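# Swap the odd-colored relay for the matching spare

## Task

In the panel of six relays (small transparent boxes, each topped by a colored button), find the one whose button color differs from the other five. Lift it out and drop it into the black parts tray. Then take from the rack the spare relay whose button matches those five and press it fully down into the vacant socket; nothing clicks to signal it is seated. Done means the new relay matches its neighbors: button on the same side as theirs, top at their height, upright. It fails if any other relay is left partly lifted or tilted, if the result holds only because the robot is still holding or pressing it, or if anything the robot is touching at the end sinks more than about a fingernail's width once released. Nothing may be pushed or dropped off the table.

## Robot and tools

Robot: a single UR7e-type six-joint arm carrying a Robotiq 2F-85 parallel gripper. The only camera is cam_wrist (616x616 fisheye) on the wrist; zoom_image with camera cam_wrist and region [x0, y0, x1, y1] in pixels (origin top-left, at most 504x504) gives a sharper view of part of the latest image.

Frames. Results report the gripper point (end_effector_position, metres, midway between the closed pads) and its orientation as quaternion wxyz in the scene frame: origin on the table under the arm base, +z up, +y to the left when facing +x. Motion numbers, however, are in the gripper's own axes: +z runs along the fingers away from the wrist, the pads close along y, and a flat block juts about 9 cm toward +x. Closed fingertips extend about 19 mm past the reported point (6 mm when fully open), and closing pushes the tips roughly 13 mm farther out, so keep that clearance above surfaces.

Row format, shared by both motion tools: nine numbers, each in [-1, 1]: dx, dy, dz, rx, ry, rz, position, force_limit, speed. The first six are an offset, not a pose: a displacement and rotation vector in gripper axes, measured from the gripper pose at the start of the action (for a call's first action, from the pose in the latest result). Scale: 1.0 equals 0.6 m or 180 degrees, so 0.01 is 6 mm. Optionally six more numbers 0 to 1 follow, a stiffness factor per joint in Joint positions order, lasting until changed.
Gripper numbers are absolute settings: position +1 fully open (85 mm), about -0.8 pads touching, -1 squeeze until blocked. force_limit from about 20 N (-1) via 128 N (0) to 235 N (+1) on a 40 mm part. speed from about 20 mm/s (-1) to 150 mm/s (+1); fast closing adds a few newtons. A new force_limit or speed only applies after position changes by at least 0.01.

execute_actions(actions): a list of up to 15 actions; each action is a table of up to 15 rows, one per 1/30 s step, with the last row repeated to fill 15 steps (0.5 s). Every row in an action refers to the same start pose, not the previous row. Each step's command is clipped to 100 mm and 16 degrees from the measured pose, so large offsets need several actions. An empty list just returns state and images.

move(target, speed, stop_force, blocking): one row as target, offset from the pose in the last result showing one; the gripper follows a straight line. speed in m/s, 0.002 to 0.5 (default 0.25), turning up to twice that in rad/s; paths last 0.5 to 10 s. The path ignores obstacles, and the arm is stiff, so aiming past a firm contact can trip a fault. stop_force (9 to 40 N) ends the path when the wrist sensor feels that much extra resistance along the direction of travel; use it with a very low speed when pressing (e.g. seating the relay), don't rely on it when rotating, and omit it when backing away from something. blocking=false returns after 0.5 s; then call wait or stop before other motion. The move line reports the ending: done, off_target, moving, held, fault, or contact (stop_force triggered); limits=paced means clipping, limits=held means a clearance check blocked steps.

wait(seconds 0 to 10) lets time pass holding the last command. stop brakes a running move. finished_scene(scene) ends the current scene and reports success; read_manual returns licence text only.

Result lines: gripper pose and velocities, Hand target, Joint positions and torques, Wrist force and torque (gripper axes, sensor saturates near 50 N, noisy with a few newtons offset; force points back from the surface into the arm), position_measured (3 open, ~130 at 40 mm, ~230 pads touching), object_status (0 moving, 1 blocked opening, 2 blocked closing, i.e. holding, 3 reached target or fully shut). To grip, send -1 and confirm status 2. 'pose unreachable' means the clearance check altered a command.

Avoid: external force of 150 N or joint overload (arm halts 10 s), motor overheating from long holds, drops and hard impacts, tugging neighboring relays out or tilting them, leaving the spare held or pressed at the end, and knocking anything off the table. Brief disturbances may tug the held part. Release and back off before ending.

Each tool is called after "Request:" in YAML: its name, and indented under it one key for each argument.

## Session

Request:
execute_actions:
  actions: []

Scene clock: 0.00 s.
end_effector_position=(+0.5704, +0.1053, +0.2883) position_measured=3 object_status=3 end_effector_quat_wxyz=(+0.080, +0.751, +0.636, +0.156) end_effector_velocity=(-0.001, +0.001, -0.001) end_effector_angular_velocity=(-0.001, +0.001, +0.003)
Joint positions: [-0.011 -0.975  2.151 -3.229 -2.163  1.657]
Joint velocities: [ 0.001  0.001  0.002 -0.    -0.001 -0.001]
Joint torques (N m, as the arm reports them, + toward a larger angle): no reading
Wrist force (N, on the end effector, along its own x y z axes, offset not removed): no reading
Wrist torque (N m, same axes, about the end effector's origin, offset not removed): no reading
Hand target: +0.570, +0.105, +0.288; +0.080, +0.751, +0.636, +0.156
Joint stiffness scale: [1. 1. 1. 1. 1. 1.]
camera_calibration (this result's frames):
cam_wrist: T_world_to_cam=[[0.926891, -0.0413532, 0.373045, -0.656278], [-0.104998, -0.982797, 0.151939, 0.148489], [0.360344, -0.179999, -0.915288, 0.222566], [0, 0, 0, 1]] pos_world=[0.543689, 0.158857, 0.425972]

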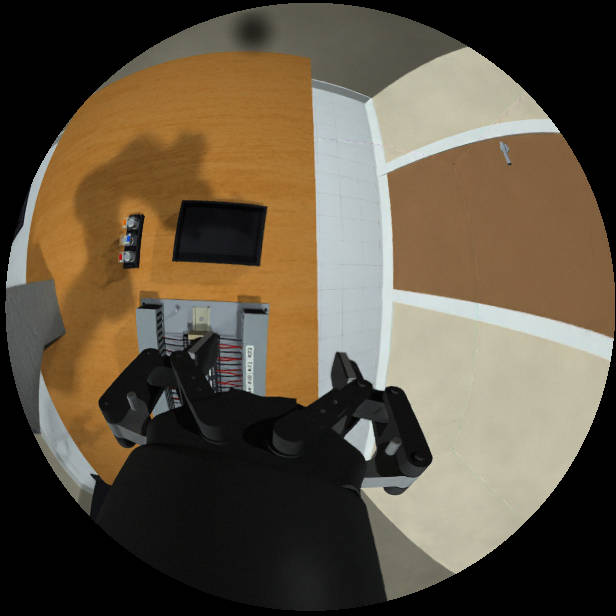

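Request:
move:
  target: [-0.364,-0.14,0.093,0.107,-0.0345,-0.052,0.05,-0.5,0]

Request:
zoom_image:
  camera: "cam_wrist"
  region: [160,70,460,370]

Scene clock: 6.83 s.
end_effector_position=(+0.4828, -0.0895, +0.1811) position_measured=123 object_status=3 end_effector_quat_wxyz=(+0.002, +0.708, +0.706, +0.001) end_effector_velocity=(-0.001, +0.000, -0.001) end_effector_angular_velocity=(+0.000, +0.003, +0.012)
Joint positions: [-0.44  -1.151  2.29  -3.068 -2.137  1.229]
Joint velocities: [-0.001  0.001  0.002 -0.    -0.    -0.011]
Joint torques (N m, as the arm reports them, + toward a larger angle): [ 18.34 -34.22  -1.41  -2.12  -0.16  -0.21]
Wrist force (N, on the end effector, along its own x y z axes, offset not removed): [1.1 -1.2 -2.8]
Wrist torque (N m, same axes, about the end effector's origin, offset not removed): [-0.24 -0.24 0.12]
Hand target: +0.480, -0.090, +0.180; +0.000, +0.707, +0.707, -0.000
Off the commanded pose: 0.003 m, 0 deg.
Joint stiffness scale: [1. 1. 1. 1. 1. 1.]
move: done
camera_calibration (this result's frames):
cam_wrist: T_world_to_cam=[[0.989374, 0.138036, 0.0456625, -0.497963], [0.121992, -0.958999, 0.25581, -0.162159], [0.0791013, -0.247522, -0.965648, 0.259758], [0, 0, 0, 1]] pos_world=[0.491906, -0.0224777, 0.315055]

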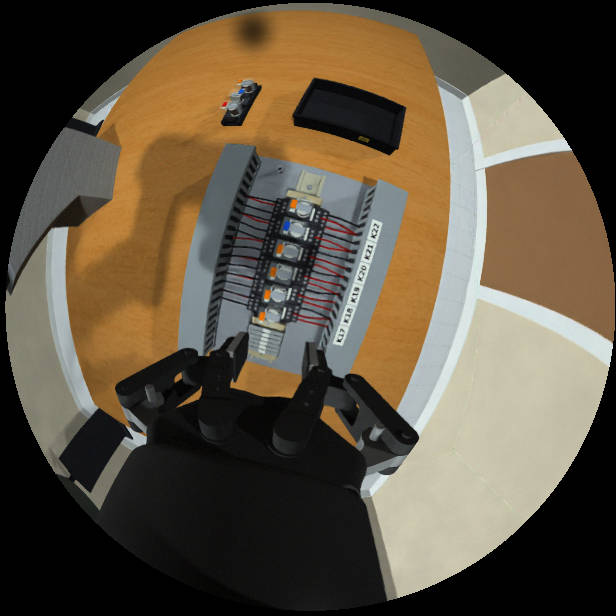

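Region (160, 70, 460, 370) of cam_wrist's 616x616 image, scaled by 1.680, with more detail than that image has.

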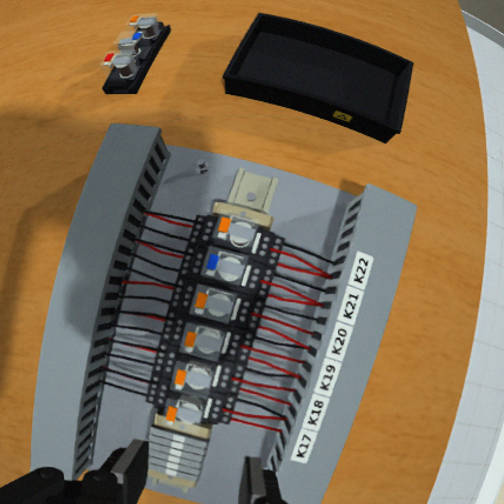

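Request:
move:
  target: [0.156,0.002,0.147,0.001,0,0.039,0.05,-0.5,0]
  speed: 0.2

Request:
zoom_image:
  camera: "cam_wrist"
  region: [200,240,360,400]

Scene clock: 13.13 s.
end_effector_position=(+0.4815, +0.0040, +0.0920) position_measured=123 object_status=3 end_effector_quat_wxyz=(-0.002, +0.749, +0.662, -0.001) end_effector_velocity=(+0.001, -0.001, +0.001) end_effector_angular_velocity=(-0.003, -0.003, -0.003)
Joint positions: [-0.381 -0.781  2.206 -3.309 -2.157  1.422]
Joint velocities: [ 0.001 -0.001  0.    -0.003 -0.003  0.002]
Joint torques (N m, as the arm reports them, + toward a larger angle): [ 27.07 -35.45  -3.43  -2.56  -0.38   0.37]
Wrist force (N, on the end effector, along its own x y z axes, offset not removed): [1.3 1.2 -0.2]
Wrist torque (N m, same axes, about the end effector's origin, offset not removed): [0.18 -0.25 0.06]
Hand target: +0.484, +0.004, +0.093; +0.001, +0.750, +0.662, +0.000
Off the commanded pose: 0.003 m, 0 deg.
Joint stiffness scale: [1. 1. 1. 1. 1. 1.]
move: done
camera_calibration (this result's frames):
cam_wrist: T_world_to_cam=[[0.999151, 0.0175656, 0.0372759, -0.508989], [0.00755436, -0.967344, 0.253355, 0.00585958], [0.040509, -0.252858, -0.966655, 0.215695], [0, 0, 0, 1]] pos_world=[0.499775, 0.069149, 0.225991]

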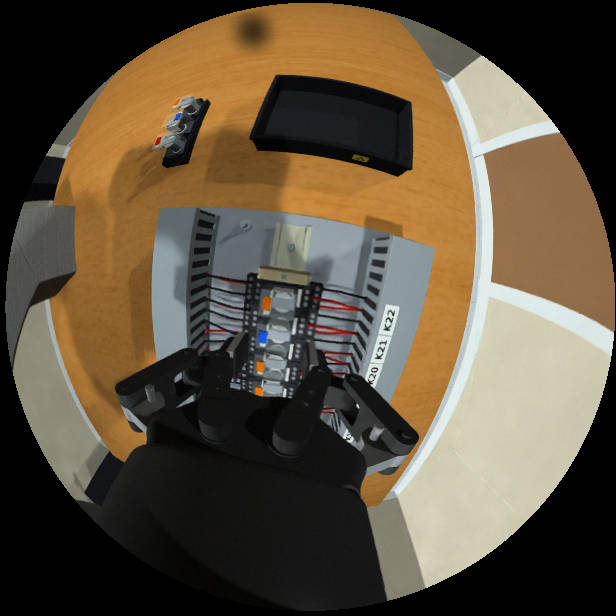

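Region (200, 240, 360, 400) of cam_wrist's 616x616 image, scaled by 3.150, with more detail than that image has.

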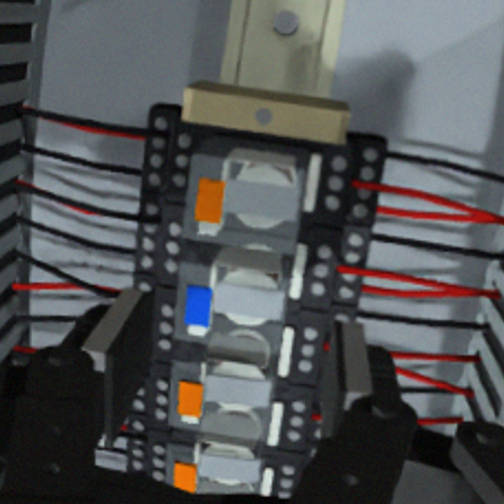

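Request:
move:
  target: [0.009,0.002,0.022,-0.002,0,-0.008,0.05,-0.5,0]
  speed: 0.03

Request:
zoom_image:
  camera: "cam_wrist"
  region: [200,240,360,400]

Scene clock: 23.23 s.
end_effector_position=(+0.4810, +0.0107, +0.0796) position_measured=123 object_status=3 end_effector_quat_wxyz=(-0.001, +0.740, +0.673, +0.000) end_effector_velocity=(+0.003, -0.000, +0.000) end_effector_angular_velocity=(+0.000, -0.009, +0.002)
Joint positions: [-0.385 -0.739  2.194 -3.345 -2.155  1.387]
Joint velocities: [-0.001  0.002 -0.002 -0.01   0.003 -0.008]
Joint torques (N m, as the arm reports them, + toward a larger angle): [ 22.97 -35.23  -2.64  -2.55   0.39  -0.31]
Wrist force (N, on the end effector, along its own x y z axes, offset not removed): [-1.4 2.0 2.3]
Wrist torque (N m, same axes, about the end effector's origin, offset not removed): [0.28 0.19 0.01]
Hand target: +0.483, +0.009, +0.079; +0.001, +0.741, +0.672, +0.001
Off the commanded pose: 0.003 m, 0 deg.
Joint stiffness scale: [1. 1. 1. 1. 1. 1.]
move: done
camera_calibration (this result's frames):
cam_wrist: T_world_to_cam=[[0.99812, 0.0459644, 0.0405309, -0.508129], [0.0342317, -0.966763, 0.253371, 0.00258871], [0.0508298, -0.251507, -0.96652, 0.200495], [0, 0, 0, 1]] pos_world=[0.496895, 0.0762846, 0.213722]

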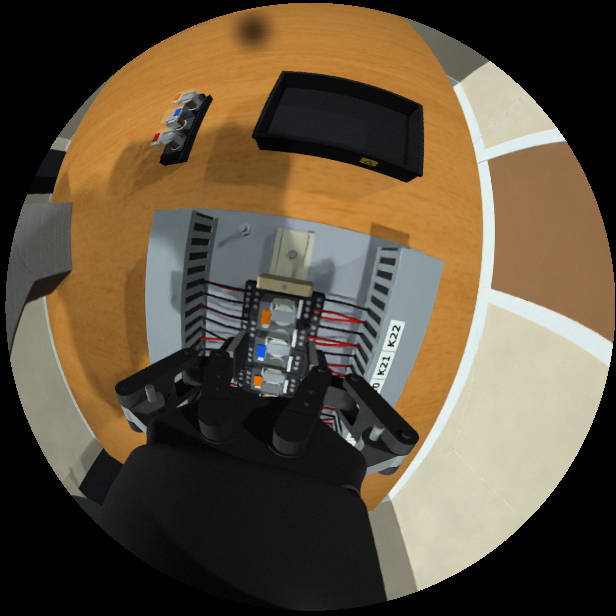

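Region (200, 240, 360, 400) of cam_wrist's 616x616 image, scaled by 3.150, with more detail than that image has.

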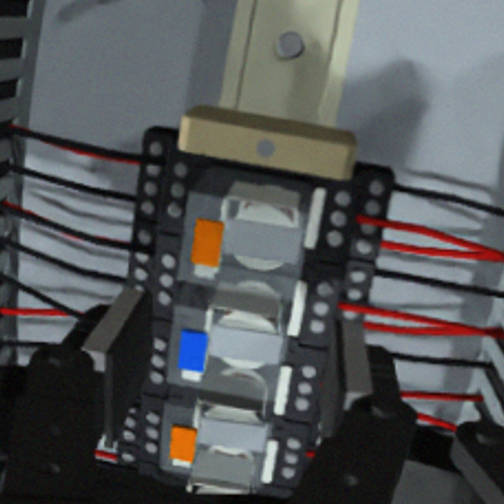

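Request:
move:
  target: [-0.001,0.003,0.024,-0.002,-0.001,0.001,-0.05,-0.5,0]
  speed: 0.03
  stop_force: 12

Request:
execute_actions:
  actions:
    - [[0,0,0,0,0,0,-1,-0.5,-0.8]]
    - [[0,0,0,0,0,0,-1,-0.5,-0.8]]

Request:
zoom_image:
  camera: "cam_wrist"
  region: [200,240,360,400]

Scene clock: 29.93 s.
end_effector_position=(+0.4804, +0.0113, +0.0662) position_measured=135 object_status=3 end_effector_quat_wxyz=(+0.002, +0.740, +0.673, +0.000) end_effector_velocity=(+0.004, -0.002, +0.001) end_effector_angular_velocity=(-0.003, -0.011, -0.003)
Joint positions: [-0.4   -0.701  2.182 -3.384 -2.153  1.368]
Joint velocities: [-0.    -0.001 -0.003 -0.01   0.001 -0.005]
Joint torques (N m, as the arm reports them, + toward a larger angle): [ 23.51 -35.74  -1.7   -2.39   0.35  -0.18]
Wrist force (N, on the end effector, along its own x y z axes, offset not removed): [-0.6 1.5 -1.7]
Wrist torque (N m, same axes, about the end effector's origin, offset not removed): [0.26 0.09 0.22]
Hand target: +0.483, +0.010, +0.065; +0.003, +0.741, +0.672, +0.001
Off the commanded pose: 0.003 m, 0 deg.
Joint stiffness scale: [1. 1. 1. 1. 1. 1.]
move: done
camera_calibration (this result's frames):
cam_wrist: T_world_to_cam=[[0.997977, 0.0465211, 0.0433361, -0.507139], [0.0338973, -0.965985, 0.256368, 0.00659112], [0.0537885, -0.254381, -0.965607, 0.186193], [0, 0, 0, 1]] pos_world=[0.495874, 0.0773234, 0.200077]

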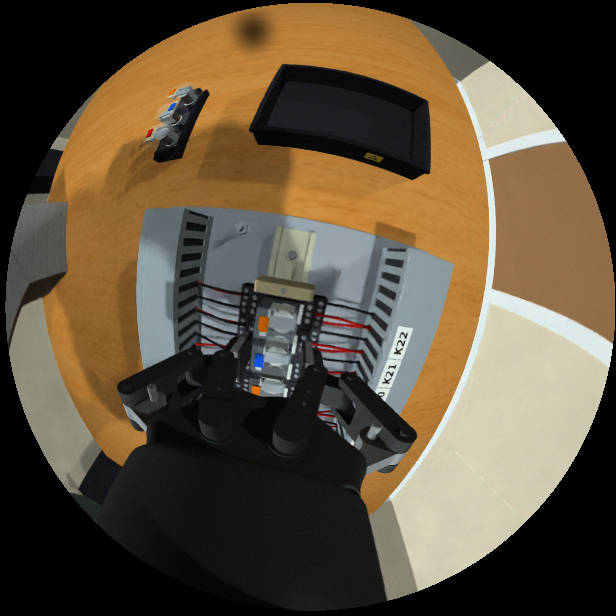

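Scene clock: 30.93 s.
end_effector_position=(+0.4789, +0.0116, +0.0662) position_measured=164 object_status=2 end_effector_quat_wxyz=(+0.001, +0.739, +0.674, -0.001) end_effector_velocity=(+0.001, -0.000, +0.001) end_effector_angular_velocity=(-0.001, -0.002, +0.000)
Joint positions: [-0.4   -0.702  2.184 -3.382 -2.153  1.367]
Joint velocities: [ 0.001 -0.001 -0.     0.    -0.001  0.   ]
Joint torques (N m, as the arm reports them, + toward a larger angle): [ 25.36 -37.02   1.24  -2.2    0.04   0.16]
Wrist force (N, on the end effector, along its own x y z axes, offset not removed): [0.3 -8.7 -10.3]
Wrist torque (N m, same axes, about the end effector's origin, offset not removed): [-0.15 -0.15 0.24]
Hand target: +0.479, +0.012, +0.066; +0.001, +0.739, +0.674, -0.001
Off the commanded pose: 0.000 m, 0 deg.
Joint stiffness scale: [1. 1. 1. 1. 1. 1.]
camera_calibration (this result's frames):
cam_wrist: T_world_to_cam=[[0.997998, 0.0484267, 0.0406712, -0.505584], [0.036421, -0.965892, 0.256371, 0.00566949], [0.0516992, -0.254376, -0.965722, 0.187343], [0, 0, 0, 1]] pos_world=[0.49468, 0.0776155, 0.20003]

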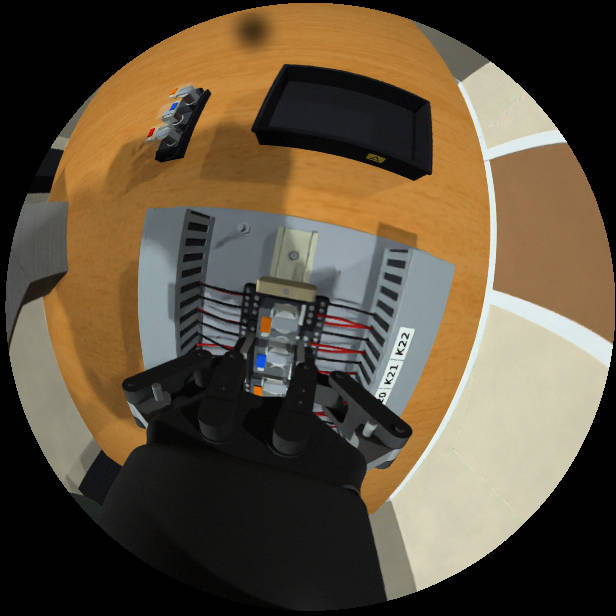

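Region (200, 240, 360, 400) of cam_wrist's 616x616 image, scaled by 3.150, with more detail than that image has.

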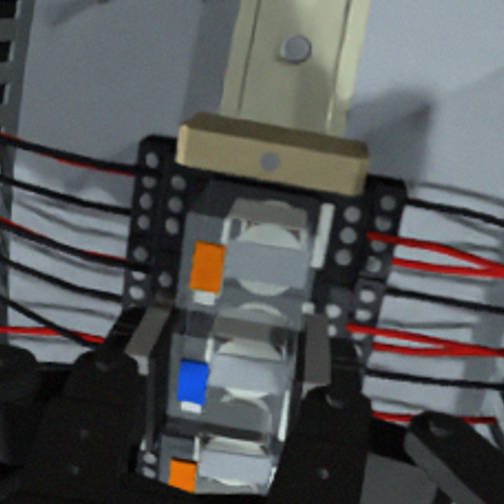

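Reference: neighbor (207,266), held (192,381).

Request:
execute_actions:
  actions:
    - [[0,0,-0.01,-0.018,-0.001,0,-1,-0.5,-0.8]]
    - [[0,0.009,-0.01,0.027,-0.001,0,-1,-0.5,-0.8]]
    - [[0,-0.002,-0.01,-0.032,-0.001,0,-1,-0.5,-0.8]]
    - [[0,0.009,-0.01,0.027,-0.001,0,-1,-0.5,-0.8]]
    - [[0,0,-0.01,-0.016,0,0,-1,-0.5,-0.8]]

Scene clock: 36.70 s.
end_effector_position=(+0.4696, +0.0127, +0.0735) position_measured=165 object_status=2 end_effector_quat_wxyz=(-0.003, +0.737, +0.676, -0.012) end_effector_velocity=(+0.005, -0.002, +0.002) end_effector_angular_velocity=(-0.002, -0.022, -0.006)
Joint positions: [-0.386 -0.72   2.202 -3.353 -2.173  1.388]
Joint velocities: [-0.001  0.002  0.    -0.029  0.005 -0.009]
Joint torques (N m, as the arm reports them, + toward a larger angle): [ 29.48 -42.97   4.93  -4.25   0.2   -0.06]
Wrist force (N, on the end effector, along its own x y z axes, offset not removed): [2.6 1.3 23.0]
Wrist torque (N m, same axes, about the end effector's origin, offset not removed): [0.25 -0.60 -0.12]
Hand target: +0.472, +0.012, +0.078; +0.001, +0.737, +0.675, -0.008
Off the commanded pose: 0.005 m, 1 deg.
Joint stiffness scale: [1. 1. 1. 1. 1. 1.]
camera_calibration (this result's frames):
cam_wrist: T_world_to_cam=[[0.99832, 0.0545602, 0.0195183, -0.495311], [0.0474665, -0.963186, 0.264613, -0.000638483], [0.0332371, -0.263242, -0.964157, 0.203874], [0, 0, 0, 1]] pos_world=[0.487733, 0.0800774, 0.206403]

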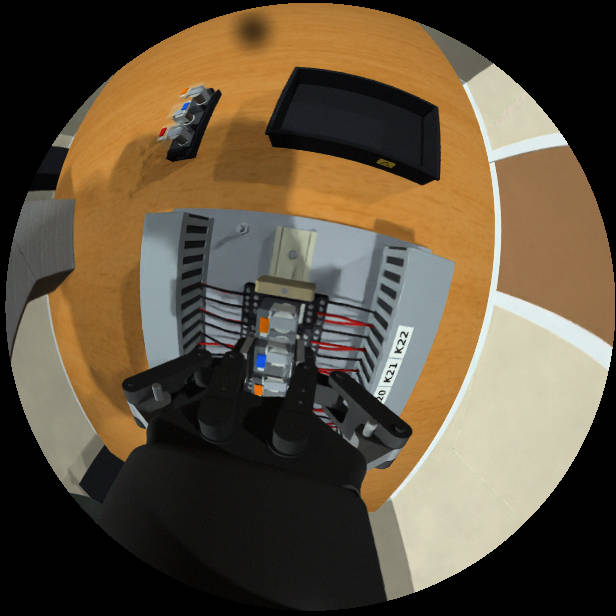

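Panel lifting; larger rock, less pull.

Request:
execute_actions:
  actions:
    - [[0,0,-0.004,-0.034,0.004,0,-1,-0.5,-0.8]]
    - [[0,0.015,-0.007,0.044,0,0,-1,-0.5,-0.8]]
    - [[0,-0.004,-0.007,-0.051,0,0,-1,-0.5,-0.8]]
    - [[0,0.015,-0.007,0.044,0,0,-1,-0.5,-0.8]]
    - [[0,0,-0.007,-0.027,0,0,-1,-0.5,-0.8]]

Scene clock: 42.97 s.
end_effector_position=(+0.4837, +0.0098, +0.0934) position_measured=165 object_status=2 end_effector_quat_wxyz=(+0.021, +0.737, +0.676, +0.016) end_effector_velocity=(+0.015, -0.004, +0.007) end_effector_angular_velocity=(-0.007, -0.064, -0.013)
Joint positions: [-0.37  -0.749  2.224 -3.419 -2.156  1.359]
Joint velocities: [ 0.002  0.005  0.001 -0.08   0.01  -0.026]
Joint torques (N m, as the arm reports them, + toward a larger angle): [ 23.44 -35.27   3.74  -2.66   0.59  -0.17]
Wrist force (N, on the end effector, along its own x y z axes, offset not removed): [-1.2 0.0 0.9]
Wrist torque (N m, same axes, about the end effector's origin, offset not removed): [0.03 0.15 0.16]
Hand target: +0.482, +0.010, +0.093; +0.021, +0.736, +0.676, +0.016
Off the commanded pose: 0.002 m, 0 deg.
Joint stiffness scale: [1. 1. 1. 1. 1. 1.]
camera_calibration (this result's frames):
cam_wrist: T_world_to_cam=[[0.994188, 0.055629, 0.0921763, -0.514412], [0.0292144, -0.963436, 0.266341, -0.000655631], [0.103622, -0.262101, -0.959461, 0.187335], [0, 0, 0, 1]] pos_world=[0.492029, 0.0770853, 0.227332]

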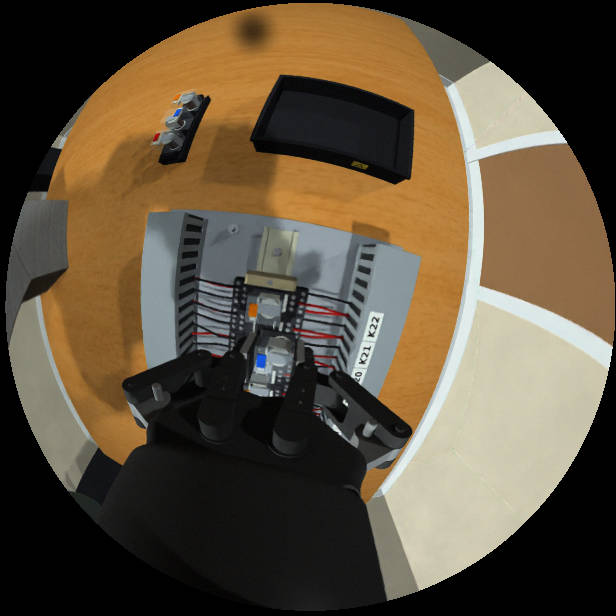

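Request:
move:
  target: [0.002,0,-0.065,0.018,0.002,0,-1,-0.5,-0.8]
  speed: 0.08

Request:
move:
  target: [0.375,0.04,0,0,0,0,-1,-0.5,-0.8]

Request:
move:
  target: [0,0,0.13,0,0,0,-1,-0.5,-0.8]
  speed: 0.12
  stop_force: 15

Request:
move:
  target: [0,0,0.03,0,0,0,-1,-0.5,-0.8]
  speed: 0.012
  stop_force: 9

Scene clock: 50.13 s.
end_effector_position=(+0.4826, +0.0105, +0.1316) position_measured=165 object_status=2 end_effector_quat_wxyz=(-0.001, +0.738, +0.675, -0.001) end_effector_velocity=(-0.002, +0.001, -0.000) end_effector_angular_velocity=(+0.000, +0.006, +0.001)
Joint positions: [-0.32  -0.873  2.229 -3.201 -2.175  1.457]
Joint velocities: [ 0.001 -0.     0.     0.008 -0.001  0.004]
Joint torques (N m, as the arm reports them, + toward a larger angle): [ 26.23 -36.3   -0.95  -1.65  -0.43   0.64]
Wrist force (N, on the end effector, along its own x y z axes, offset not removed): [-1.5 1.9 -0.8]
Wrist torque (N m, same axes, about the end effector's origin, offset not removed): [0.37 0.27 0.00]
Hand target: +0.482, +0.011, +0.132; -0.002, +0.737, +0.676, -0.001
Off the commanded pose: 0.001 m, 0 deg.
Joint stiffness scale: [1. 1. 1. 1. 1. 1.]
move: done
camera_calibration (this result's frames):
cam_wrist: T_world_to_cam=[[0.997881, 0.0528534, 0.0379407, -0.511502], [0.0415502, -0.966444, 0.253493, -0.0143151], [0.0500655, -0.25138, -0.966593, 0.251008], [0, 0, 0, 1]] pos_world=[0.498446, 0.0762982, 0.265658]

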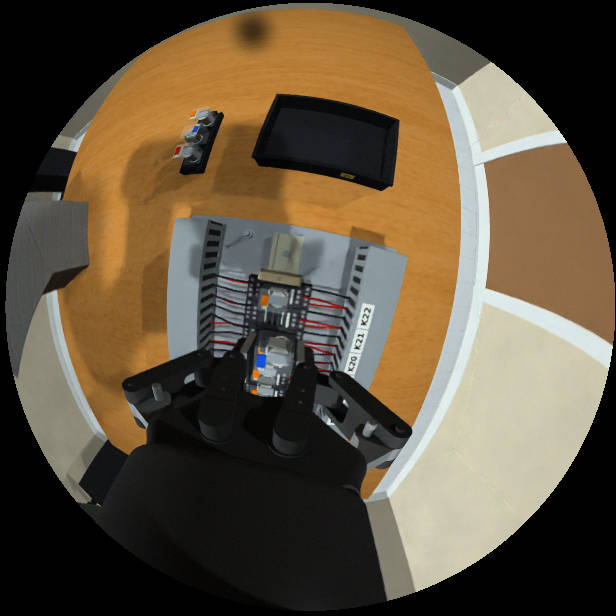

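Scene clock: 51.60 s.
end_effector_position=(+0.5244, +0.2322, +0.1314) position_measured=165 object_status=2 end_effector_quat_wxyz=(-0.002, +0.737, +0.676, -0.001) end_effector_velocity=(-0.001, -0.000, -0.001) end_effector_angular_velocity=(-0.006, +0.012, -0.003)
Joint positions: [ 0.03  -0.55   1.858 -2.896 -2.226  1.885]
Joint velocities: [ 0.     0.001 -0.006  0.023 -0.003  0.014]
Joint torques (N m, as the arm reports them, + toward a larger angle): [ 30.44 -40.43  -9.98  -1.86  -0.68   0.42]
Wrist force (N, on the end effector, along its own x y z axes, offset not removed): [1.1 -1.2 -2.1]
Wrist torque (N m, same axes, about the end effector's origin, offset not removed): [-0.25 -0.28 -0.06]
Hand target: +0.526, +0.233, +0.132; -0.001, +0.738, +0.675, -0.001
Off the commanded pose: 0.002 m, 0 deg.
Joint stiffness scale: [1. 1. 1. 1. 1. 1.]
move: done
camera_calibration (this result's frames):
cam_wrist: T_world_to_cam=[[0.997817, 0.0546814, 0.03702, -0.56521], [0.0435971, -0.966582, 0.252623, 0.197286], [0.0495967, -0.250457, -0.966856, 0.304431], [0, 0, 0, 1]] pos_world=[0.540277, 0.297847, 0.265426]

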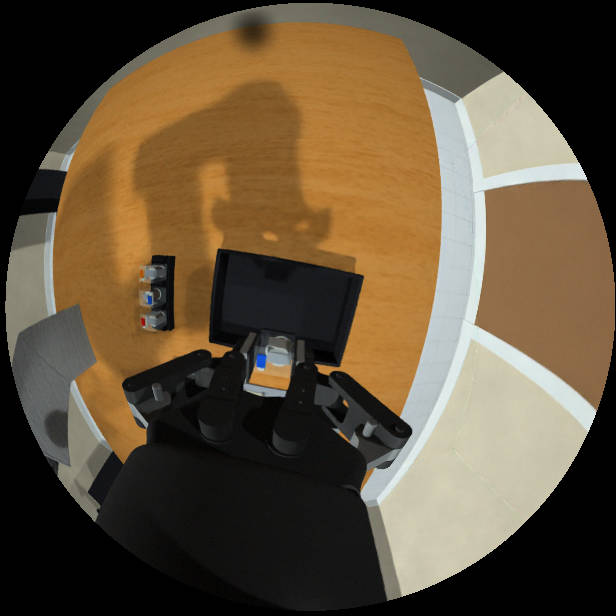

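Scene clock: 52.80 s.
end_effector_position=(+0.5211, +0.2328, +0.0534) position_measured=165 object_status=2 end_effector_quat_wxyz=(-0.003, +0.736, +0.677, -0.003) end_effector_velocity=(+0.002, -0.000, +0.001) end_effector_angular_velocity=(+0.000, -0.004, -0.000)
Joint positions: [-0.053 -0.391  1.804 -3.06  -2.223  1.78 ]
Joint velocities: [-0.    -0.001 -0.001 -0.004 -0.    -0.003]
Joint torques (N m, as the arm reports them, + toward a larger angle): [ 29.45 -41.83  -7.55  -2.6    0.51  -0.14]
Wrist force (N, on the end effector, along its own x y z axes, offset not removed): [-1.8 0.5 1.5]
Wrist torque (N m, same axes, about the end effector's origin, offset not removed): [0.11 0.25 -0.06]
Hand target: +0.524, +0.232, +0.053; -0.002, +0.737, +0.676, -0.001
Off the commanded pose: 0.003 m, 0 deg.
Joint stiffness scale: [1. 1. 1. 1. 1. 1.]
move: done
camera_calibration (this result's frames):
cam_wrist: T_world_to_cam=[[0.997732, 0.058319, 0.0336106, -0.559632], [0.0479275, -0.966117, 0.253616, 0.215302], [0.0472624, -0.25143, -0.966721, 0.230783], [0, 0, 0, 1]] pos_world=[0.537136, 0.29867, 0.187309]

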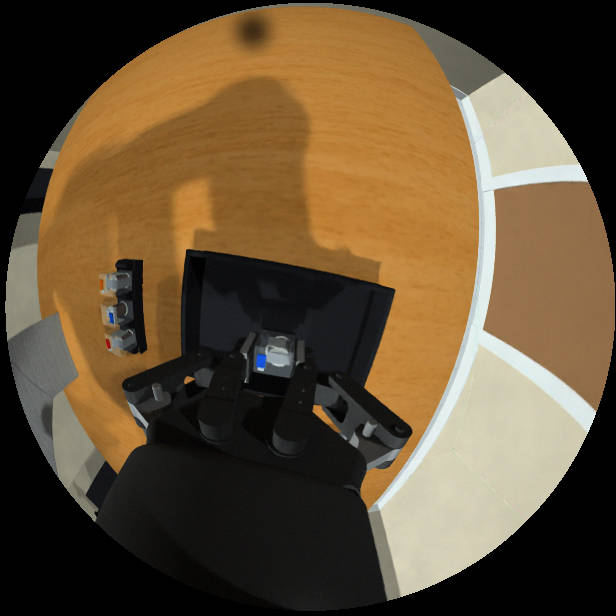

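Scene clock: 54.13 s.
end_effector_position=(+0.5192, +0.2334, +0.0435) position_measured=165 object_status=2 end_effector_quat_wxyz=(-0.003, +0.734, +0.679, -0.003) end_effector_velocity=(-0.001, +0.001, +0.001) end_effector_angular_velocity=(+0.001, +0.003, +0.000)
Joint positions: [-0.063 -0.37   1.797 -3.081 -2.222  1.764]
Joint velocities: [ 0.002 -0.002  0.     0.007  0.001  0.005]
Joint torques (N m, as the arm reports them, + toward a larger angle): [ 30.51 -41.92  -3.72  -1.63  -0.02   0.44]
Wrist force (N, on the end effector, along its own x y z axes, offset not removed): [0.7 -2.0 -5.8]
Wrist torque (N m, same axes, about the end effector's origin, offset not removed): [0.12 -0.14 0.05]
Hand target: +0.519, +0.233, +0.044; -0.003, +0.734, +0.679, -0.003
Off the commanded pose: 0.008 m, 0 deg.
Joint stiffness scale: [1. 1. 1. 1. 1. 1.]
move: contact
camera_calibration (this result's frames):
cam_wrist: T_world_to_cam=[[0.997525, 0.0619625, 0.0332412, -0.55817], [0.0515217, -0.965789, 0.25416, 0.21652], [0.0478523, -0.251818, -0.966591, 0.221243], [0, 0, 0, 1]] pos_world=[0.535046, 0.299411, 0.177375]

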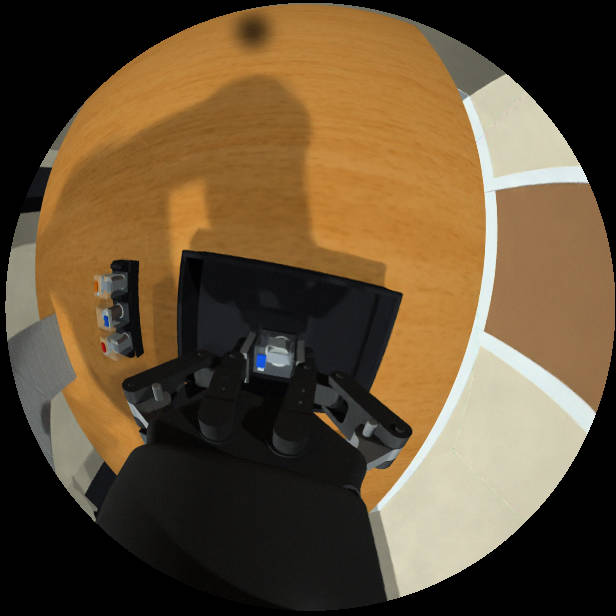

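Request:
execute_actions:
  actions:
    - [[0,0,0,0,0,0,0.05,-0.5,0]]

Request:
move:
  target: [0,0,-0.07,0,0,0,0.05,-0.5,0]
  speed: 0.12

Request:
move:
  target: [0.043,-0.293,0.015,-0.002,0,0,0.05,-0.5,0]
  speed: 0.2

Request:
zoom_image:
  camera: "cam_wrist"
  region: [200,240,360,400]

Scene clock: 60.60 s.
end_effector_position=(+0.5192, +0.2334, +0.0435) position_measured=123 object_status=0 end_effector_quat_wxyz=(-0.003, +0.735, +0.679, -0.003) end_effector_velocity=(-0.001, +0.001, -0.000) end_effector_angular_velocity=(-0.000, +0.000, +0.002)
Joint positions: [-0.063 -0.37   1.797 -3.08  -2.222  1.765]
Joint velocities: [ 0.001  0.001  0.     0.    -0.    -0.   ]
Joint torques (N m, as the arm reports them, + toward a larger angle): [ 30.35 -41.54  -3.5   -2.38  -0.04  -0.18]
Wrist force (N, on the end effector, along its own x y z axes, offset not removed): [-0.3 0.8 0.1]
Wrist torque (N m, same axes, about the end effector's origin, offset not removed): [0.22 0.05 0.06]
Hand target: +0.519, +0.233, +0.043; -0.003, +0.734, +0.679, -0.003
Off the commanded pose: 0.000 m, 0 deg.
Joint stiffness scale: [1. 1. 1. 1. 1. 1.]
camera_calibration (this result's frames):
cam_wrist: T_world_to_cam=[[0.997558, 0.0616145, 0.0328774, -0.558054], [0.0512753, -0.965796, 0.254184, 0.216609], [0.0474143, -0.251878, -0.966597, 0.221514], [0, 0, 0, 1]] pos_world=[0.535082, 0.299378, 0.177404]

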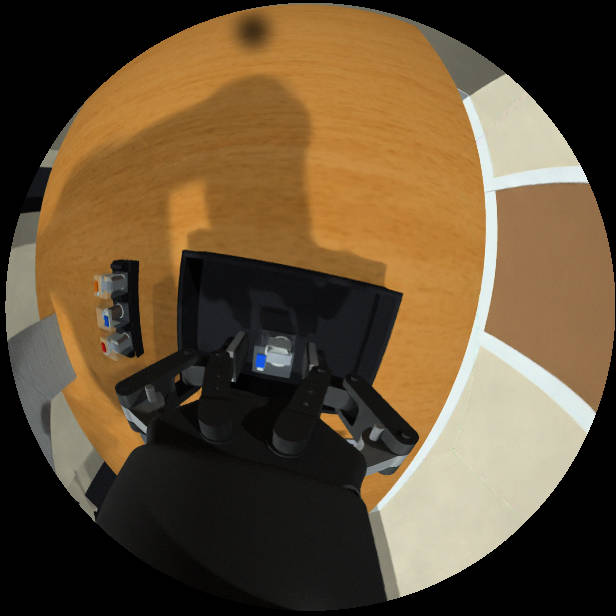

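Scene clock: 61.47 s.
end_effector_position=(+0.5227, +0.2329, +0.0855) position_measured=123 object_status=3 end_effector_quat_wxyz=(-0.002, +0.736, +0.677, -0.001) end_effector_velocity=(-0.005, -0.000, -0.001) end_effector_angular_velocity=(-0.002, +0.013, +0.001)
Joint positions: [-0.019 -0.457  1.831 -2.999 -2.225  1.822]
Joint velocities: [-0.001 -0.001  0.004  0.014  0.001  0.008]
Joint torques (N m, as the arm reports them, + toward a larger angle): [ 31.73 -42.13  -0.73  -1.58  -0.45   0.57]
Wrist force (N, on the end effector, along its own x y z axes, offset not removed): [0.4 0.9 0.0]
Wrist torque (N m, same axes, about the end effector's origin, offset not removed): [0.20 -0.08 0.03]
Hand target: +0.520, +0.233, +0.085; -0.003, +0.735, +0.679, -0.003
Off the commanded pose: 0.003 m, 0 deg.
Joint stiffness scale: [1. 1. 1. 1. 1. 1.]
move: done
camera_calibration (this result's frames):
cam_wrist: T_world_to_cam=[[0.997654, 0.057742, 0.0367642, -0.56241], [0.0466046, -0.966333, 0.253038, 0.207934], [0.0501374, -0.250731, -0.966758, 0.260116], [0, 0, 0, 1]] pos_world=[0.538359, 0.298628, 0.219531]

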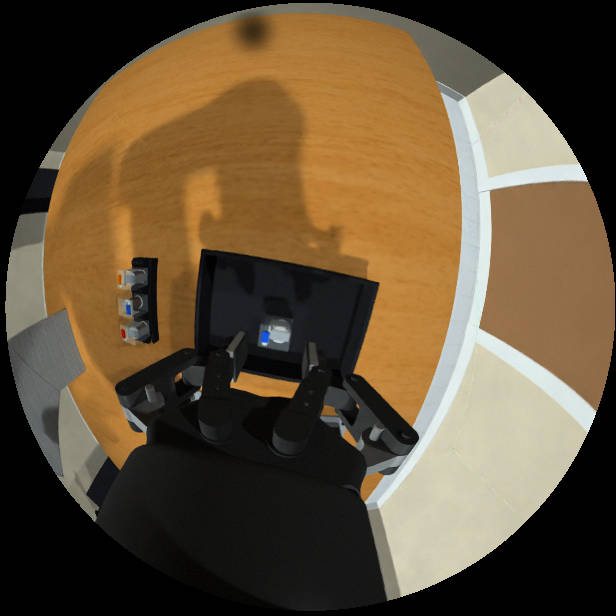

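Scene clock: 62.93 s.
end_effector_position=(+0.3514, +0.2731, +0.0769) position_measured=123 object_status=3 end_effector_quat_wxyz=(+0.000, +0.737, +0.676, +0.001) end_effector_velocity=(+0.002, +0.001, +0.002) end_effector_angular_velocity=(+0.004, -0.008, -0.007)
Joint positions: [ 0.101 -0.325  2.119 -3.335 -2.227  1.97 ]
Joint velocities: [ 0.003 -0.001  0.001 -0.009  0.001  0.003]
Joint torques (N m, as the arm reports them, + toward a larger angle): [ 26.35 -36.09   3.34  -2.52  -0.37   0.4 ]
Wrist force (N, on the end effector, along its own x y z axes, offset not removed): [-3.8 -2.2 -1.1]
Wrist torque (N m, same axes, about the end effector's origin, offset not removed): [-0.41 0.68 0.07]
Hand target: +0.350, +0.273, +0.077; +0.000, +0.736, +0.677, +0.001
Off the commanded pose: 0.002 m, 0 deg.
Joint stiffness scale: [1. 1. 1. 1. 1. 1.]
move: done
camera_calibration (this result's frames):
cam_wrist: T_world_to_cam=[[0.997515, 0.0557315, 0.0430999, -0.393422], [0.0430644, -0.966492, 0.253057, 0.258225], [0.055759, -0.250572, -0.966491, 0.268448], [0, 0, 0, 1]] pos_world=[0.366356, 0.338764, 0.211063]

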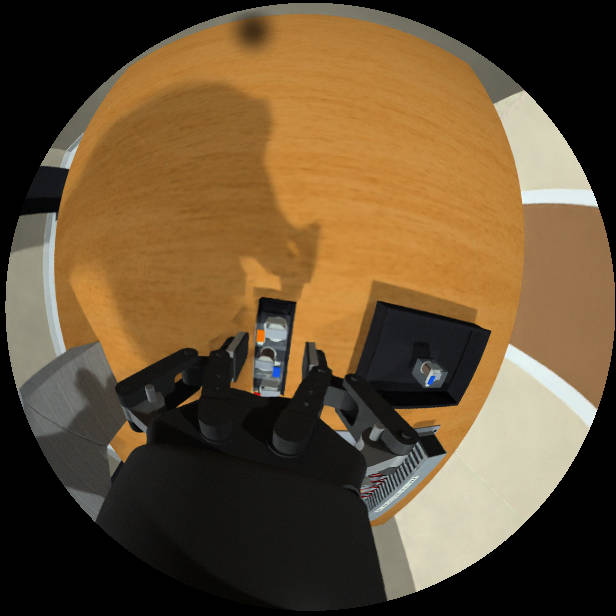

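Region (200, 240, 360, 400) of cam_wrist's 616x616 image, scaled by 3.150, with more detail than that image has.

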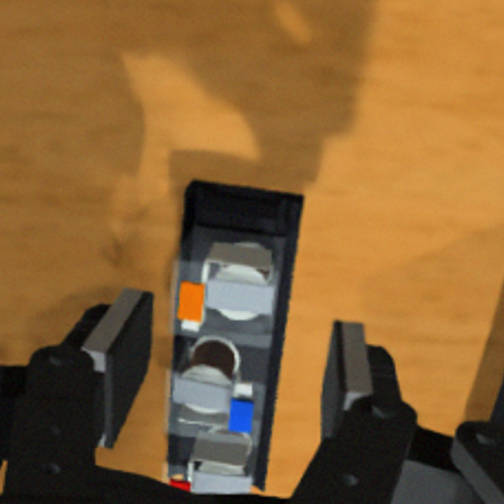

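Request:
move:
  target: [0.007,-0.005,0.032,0,0,-0.013,0.05,-0.5,0]
  speed: 0.03

Request:
zoom_image:
  camera: "cam_wrist"
  region: [200,240,360,400]

Scene clock: 68.80 s.
end_effector_position=(+0.3462, +0.2775, +0.0586) position_measured=123 object_status=3 end_effector_quat_wxyz=(-0.001, +0.721, +0.692, +0.000) end_effector_velocity=(+0.003, -0.000, +0.000) end_effector_angular_velocity=(+0.002, -0.007, +0.005)
Joint positions: [ 0.085 -0.271  2.098 -3.376 -2.227  1.907]
Joint velocities: [-0.001  0.001 -0.001 -0.009 -0.001 -0.011]
Joint torques (N m, as the arm reports them, + toward a larger angle): [ 22.27 -34.99  -2.38  -2.49  -0.26  -0.19]
Wrist force (N, on the end effector, along its own x y z axes, offset not removed): [-1.0 -1.5 0.1]
Wrist torque (N m, same axes, about the end effector's origin, offset not removed): [-0.18 0.31 -0.13]
Hand target: +0.349, +0.278, +0.058; +0.000, +0.723, +0.691, +0.001
Off the commanded pose: 0.003 m, 0 deg.
Joint stiffness scale: [1. 1. 1. 1. 1. 1.]
move: done
camera_calibration (this result's frames):
cam_wrist: T_world_to_cam=[[0.994184, 0.0997511, 0.0405989, -0.398601], [0.0863329, -0.963534, 0.253278, 0.251595], [0.0643831, -0.248299, -0.966541, 0.248508], [0, 0, 0, 1]] pos_world=[0.358562, 0.343885, 0.192653]

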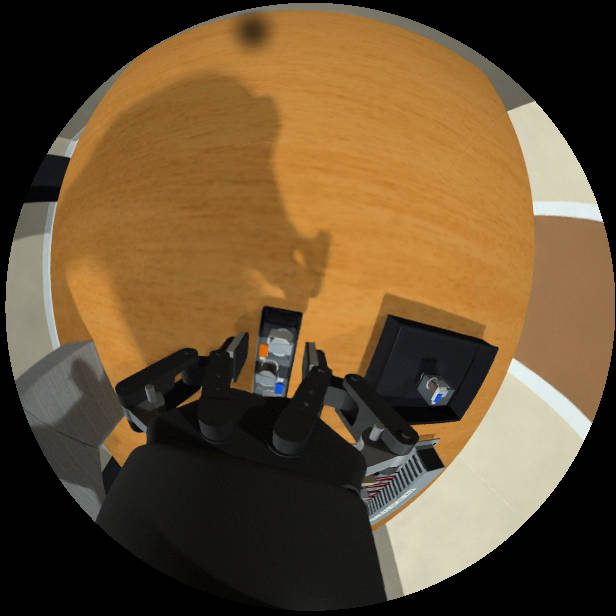

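Region (200, 240, 360, 400) of cam_wrist's 616x616 image, scaled by 3.150, with more detail than that image has.

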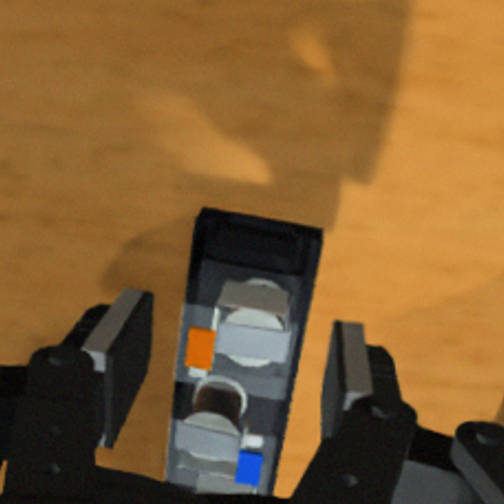

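Request:
move:
  target: [0.001,0.003,0.025,-0.002,0,0.001,0,-0.5,0]
  speed: 0.03

Request:
execute_actions:
  actions:
    - [[0,0,0,0,0,0,-1,-0.4,-0.8]]
    - [[0,0,0,0,0,0,-1,-0.4,-0.8]]

Request:
move:
  target: [0,0,-0.14,0,0,0,-1,-0.4,-0.8]
  speed: 0.08

Request:
move:
  target: [-0.435,0.228,0.01,0,0,0.014,-1,-0.4,-0.8]

Request:
zoom_image:
  camera: "cam_wrist"
  region: [200,240,360,400]

Scene clock: 75.37 s.
end_effector_position=(+0.3454, +0.2782, +0.0444) position_measured=128 object_status=3 end_effector_quat_wxyz=(+0.001, +0.721, +0.693, +0.001) end_effector_velocity=(+0.002, -0.000, +0.000) end_effector_angular_velocity=(+0.002, -0.007, -0.000)
Joint positions: [ 0.066 -0.232  2.081 -3.417 -2.229  1.88 ]
Joint velocities: [-0.002  0.001 -0.001 -0.011 -0.    -0.007]
Joint torques (N m, as the arm reports them, + toward a larger angle): [ 22.91 -34.72  -1.73  -2.43  -0.47  -0.24]
Wrist force (N, on the end effector, along its own x y z axes, offset not removed): [0.8 3.9 -2.3]
Wrist torque (N m, same axes, about the end effector's origin, offset not removed): [0.60 -0.25 0.07]
Hand target: +0.348, +0.278, +0.044; +0.002, +0.723, +0.691, +0.002
Off the commanded pose: 0.003 m, 0 deg.
Joint stiffness scale: [1. 1. 1. 1. 1. 1.]
move: done
camera_calibration (this result's frames):
cam_wrist: T_world_to_cam=[[0.993975, 0.100369, 0.044055, -0.39758], [0.0860383, -0.963436, 0.253747, 0.255922], [0.0679124, -0.248428, -0.966267, 0.233872], [0, 0, 0, 1]] pos_world=[0.357282, 0.344569, 0.178558]

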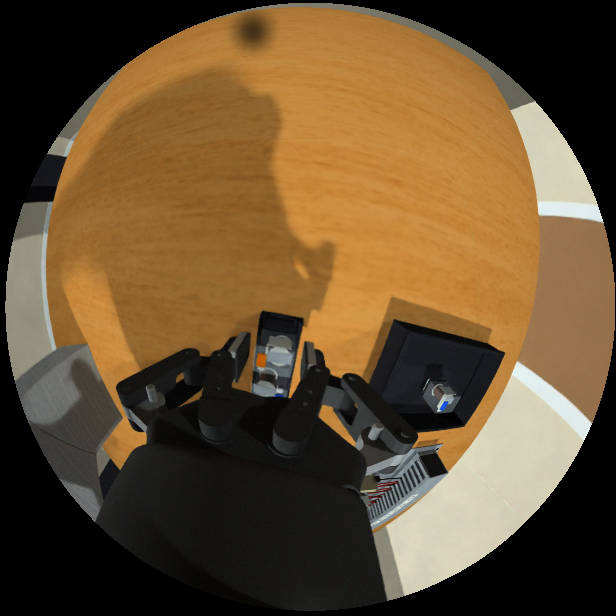

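Scene clock: 76.37 s.
end_effector_position=(+0.3457, +0.2782, +0.0446) position_measured=165 object_status=2 end_effector_quat_wxyz=(+0.001, +0.721, +0.693, +0.002) end_effector_velocity=(-0.000, +0.000, +0.001) end_effector_angular_velocity=(-0.000, -0.000, +0.002)
Joint positions: [ 0.066 -0.233  2.081 -3.417 -2.229  1.88 ]
Joint velocities: [ 0.001 -0.001  0.001  0.    -0.001 -0.   ]
Joint torques (N m, as the arm reports them, + toward a larger angle): [ 25.23 -35.46   1.64  -2.07  -0.07   0.09]
Wrist force (N, on the end effector, along its own x y z axes, offset not removed): [0.2 -0.6 -6.6]
Wrist torque (N m, same axes, about the end effector's origin, offset not removed): [0.28 0.01 0.05]
Hand target: +0.346, +0.278, +0.045; +0.001, +0.721, +0.693, +0.002
Off the commanded pose: 0.000 m, 0 deg.
Joint stiffness scale: [1. 1. 1. 1. 1. 1.]
camera_calibration (this result's frames):
cam_wrist: T_world_to_cam=[[0.993968, 0.100143, 0.0447044, -0.39786], [0.0856655, -0.963499, 0.253636, 0.255986], [0.0684724, -0.248276, -0.966266, 0.233779], [0, 0, 0, 1]] pos_world=[0.357523, 0.344526, 0.178751]

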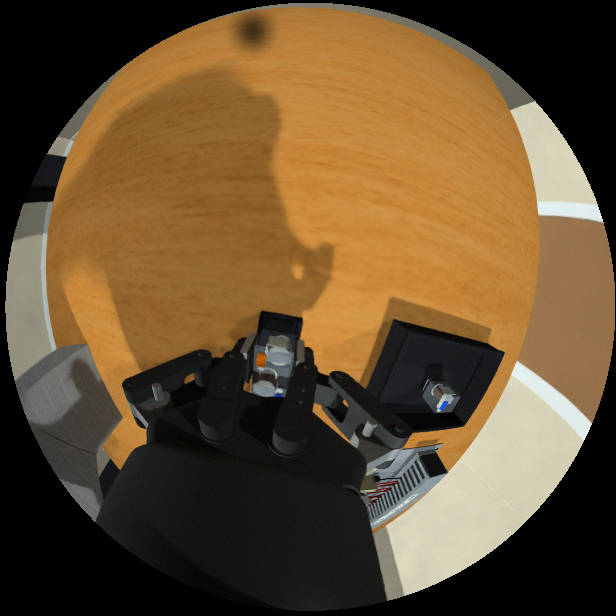

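Scene clock: 77.83 s.
end_effector_position=(+0.3487, +0.2782, +0.1283) position_measured=165 object_status=2 end_effector_quat_wxyz=(+0.002, +0.723, +0.691, +0.003) end_effector_velocity=(-0.004, -0.001, -0.002) end_effector_angular_velocity=(-0.005, +0.016, +0.001)
Joint positions: [ 0.187 -0.449  2.16  -3.192 -2.223  2.033]
Joint velocities: [-0.001 -0.001  0.     0.021  0.002  0.01 ]
Joint torques (N m, as the arm reports them, + toward a larger angle): [ 26.06 -36.35   0.53  -1.66   0.43   0.34]
Wrist force (N, on the end effector, along its own x y z axes, offset not removed): [3.5 1.0 -2.1]
Wrist torque (N m, same axes, about the end effector's origin, offset not removed): [0.28 -0.62 0.08]
Hand target: +0.346, +0.278, +0.129; +0.001, +0.721, +0.693, +0.002
Off the commanded pose: 0.003 m, 0 deg.
Joint stiffness scale: [1. 1. 1. 1. 1. 1.]
move: done
camera_calibration (this result's frames):
cam_wrist: T_world_to_cam=[[0.994178, 0.0961758, 0.048577, -0.40399], [0.0808993, -0.964069, 0.253036, 0.236494], [0.0711674, -0.247633, -0.966237, 0.313297], [0, 0, 0, 1]] pos_world=[0.36021, 0.344433, 0.262502]

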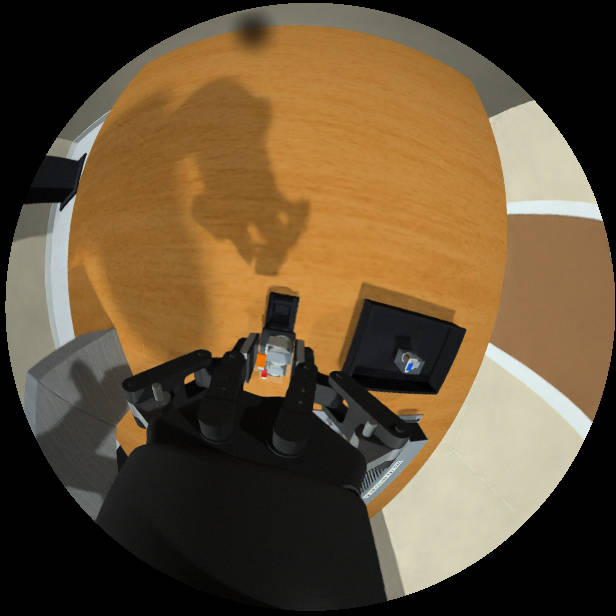

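Scene clock: 79.60 s.
end_effector_position=(+0.4720, +0.0125, +0.1231) position_measured=165 object_status=2 end_effector_quat_wxyz=(+0.001, +0.737, +0.676, +0.003) end_effector_velocity=(-0.001, +0.002, +0.000) end_effector_angular_velocity=(+0.005, +0.003, +0.012)
Joint positions: [-0.333 -0.845  2.256 -3.274 -2.169  1.435]
Joint velocities: [ 0.002 -0.     0.     0.007  0.004 -0.007]
Joint torques (N m, as the arm reports them, + toward a larger angle): [ 22.04 -35.39  -3.92  -1.67   0.5   -0.11]
Wrist force (N, on the end effector, along its own x y z axes, offset not removed): [-0.4 -2.0 -0.4]
Wrist torque (N m, same axes, about the end effector's origin, offset not removed): [-0.45 -0.04 -0.06]
Hand target: +0.474, +0.012, +0.123; +0.002, +0.738, +0.675, +0.003
Off the commanded pose: 0.002 m, 0 deg.
Joint stiffness scale: [1. 1. 1. 1. 1. 1.]
move: done
camera_calibration (this result's frames):
cam_wrist: T_world_to_cam=[[0.997422, 0.0540953, 0.0471485, -0.501574], [0.040461, -0.966601, 0.253071, -0.00924763], [0.0592637, -0.250511, -0.966298, 0.239394], [0, 0, 0, 1]] pos_world=[0.486468, 0.0781648, 0.257314]

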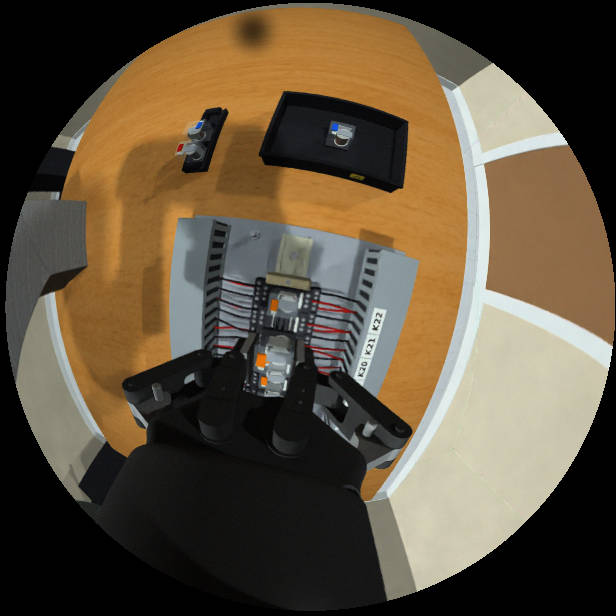

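Region (200, 240, 360, 400) of cam_wrist's 616x616 image, scaled by 3.150, with more detail than that image has.

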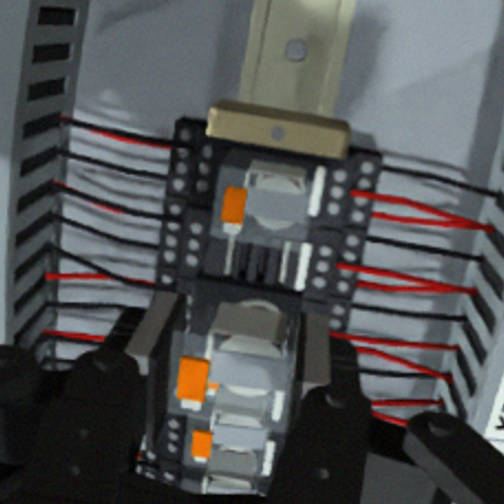

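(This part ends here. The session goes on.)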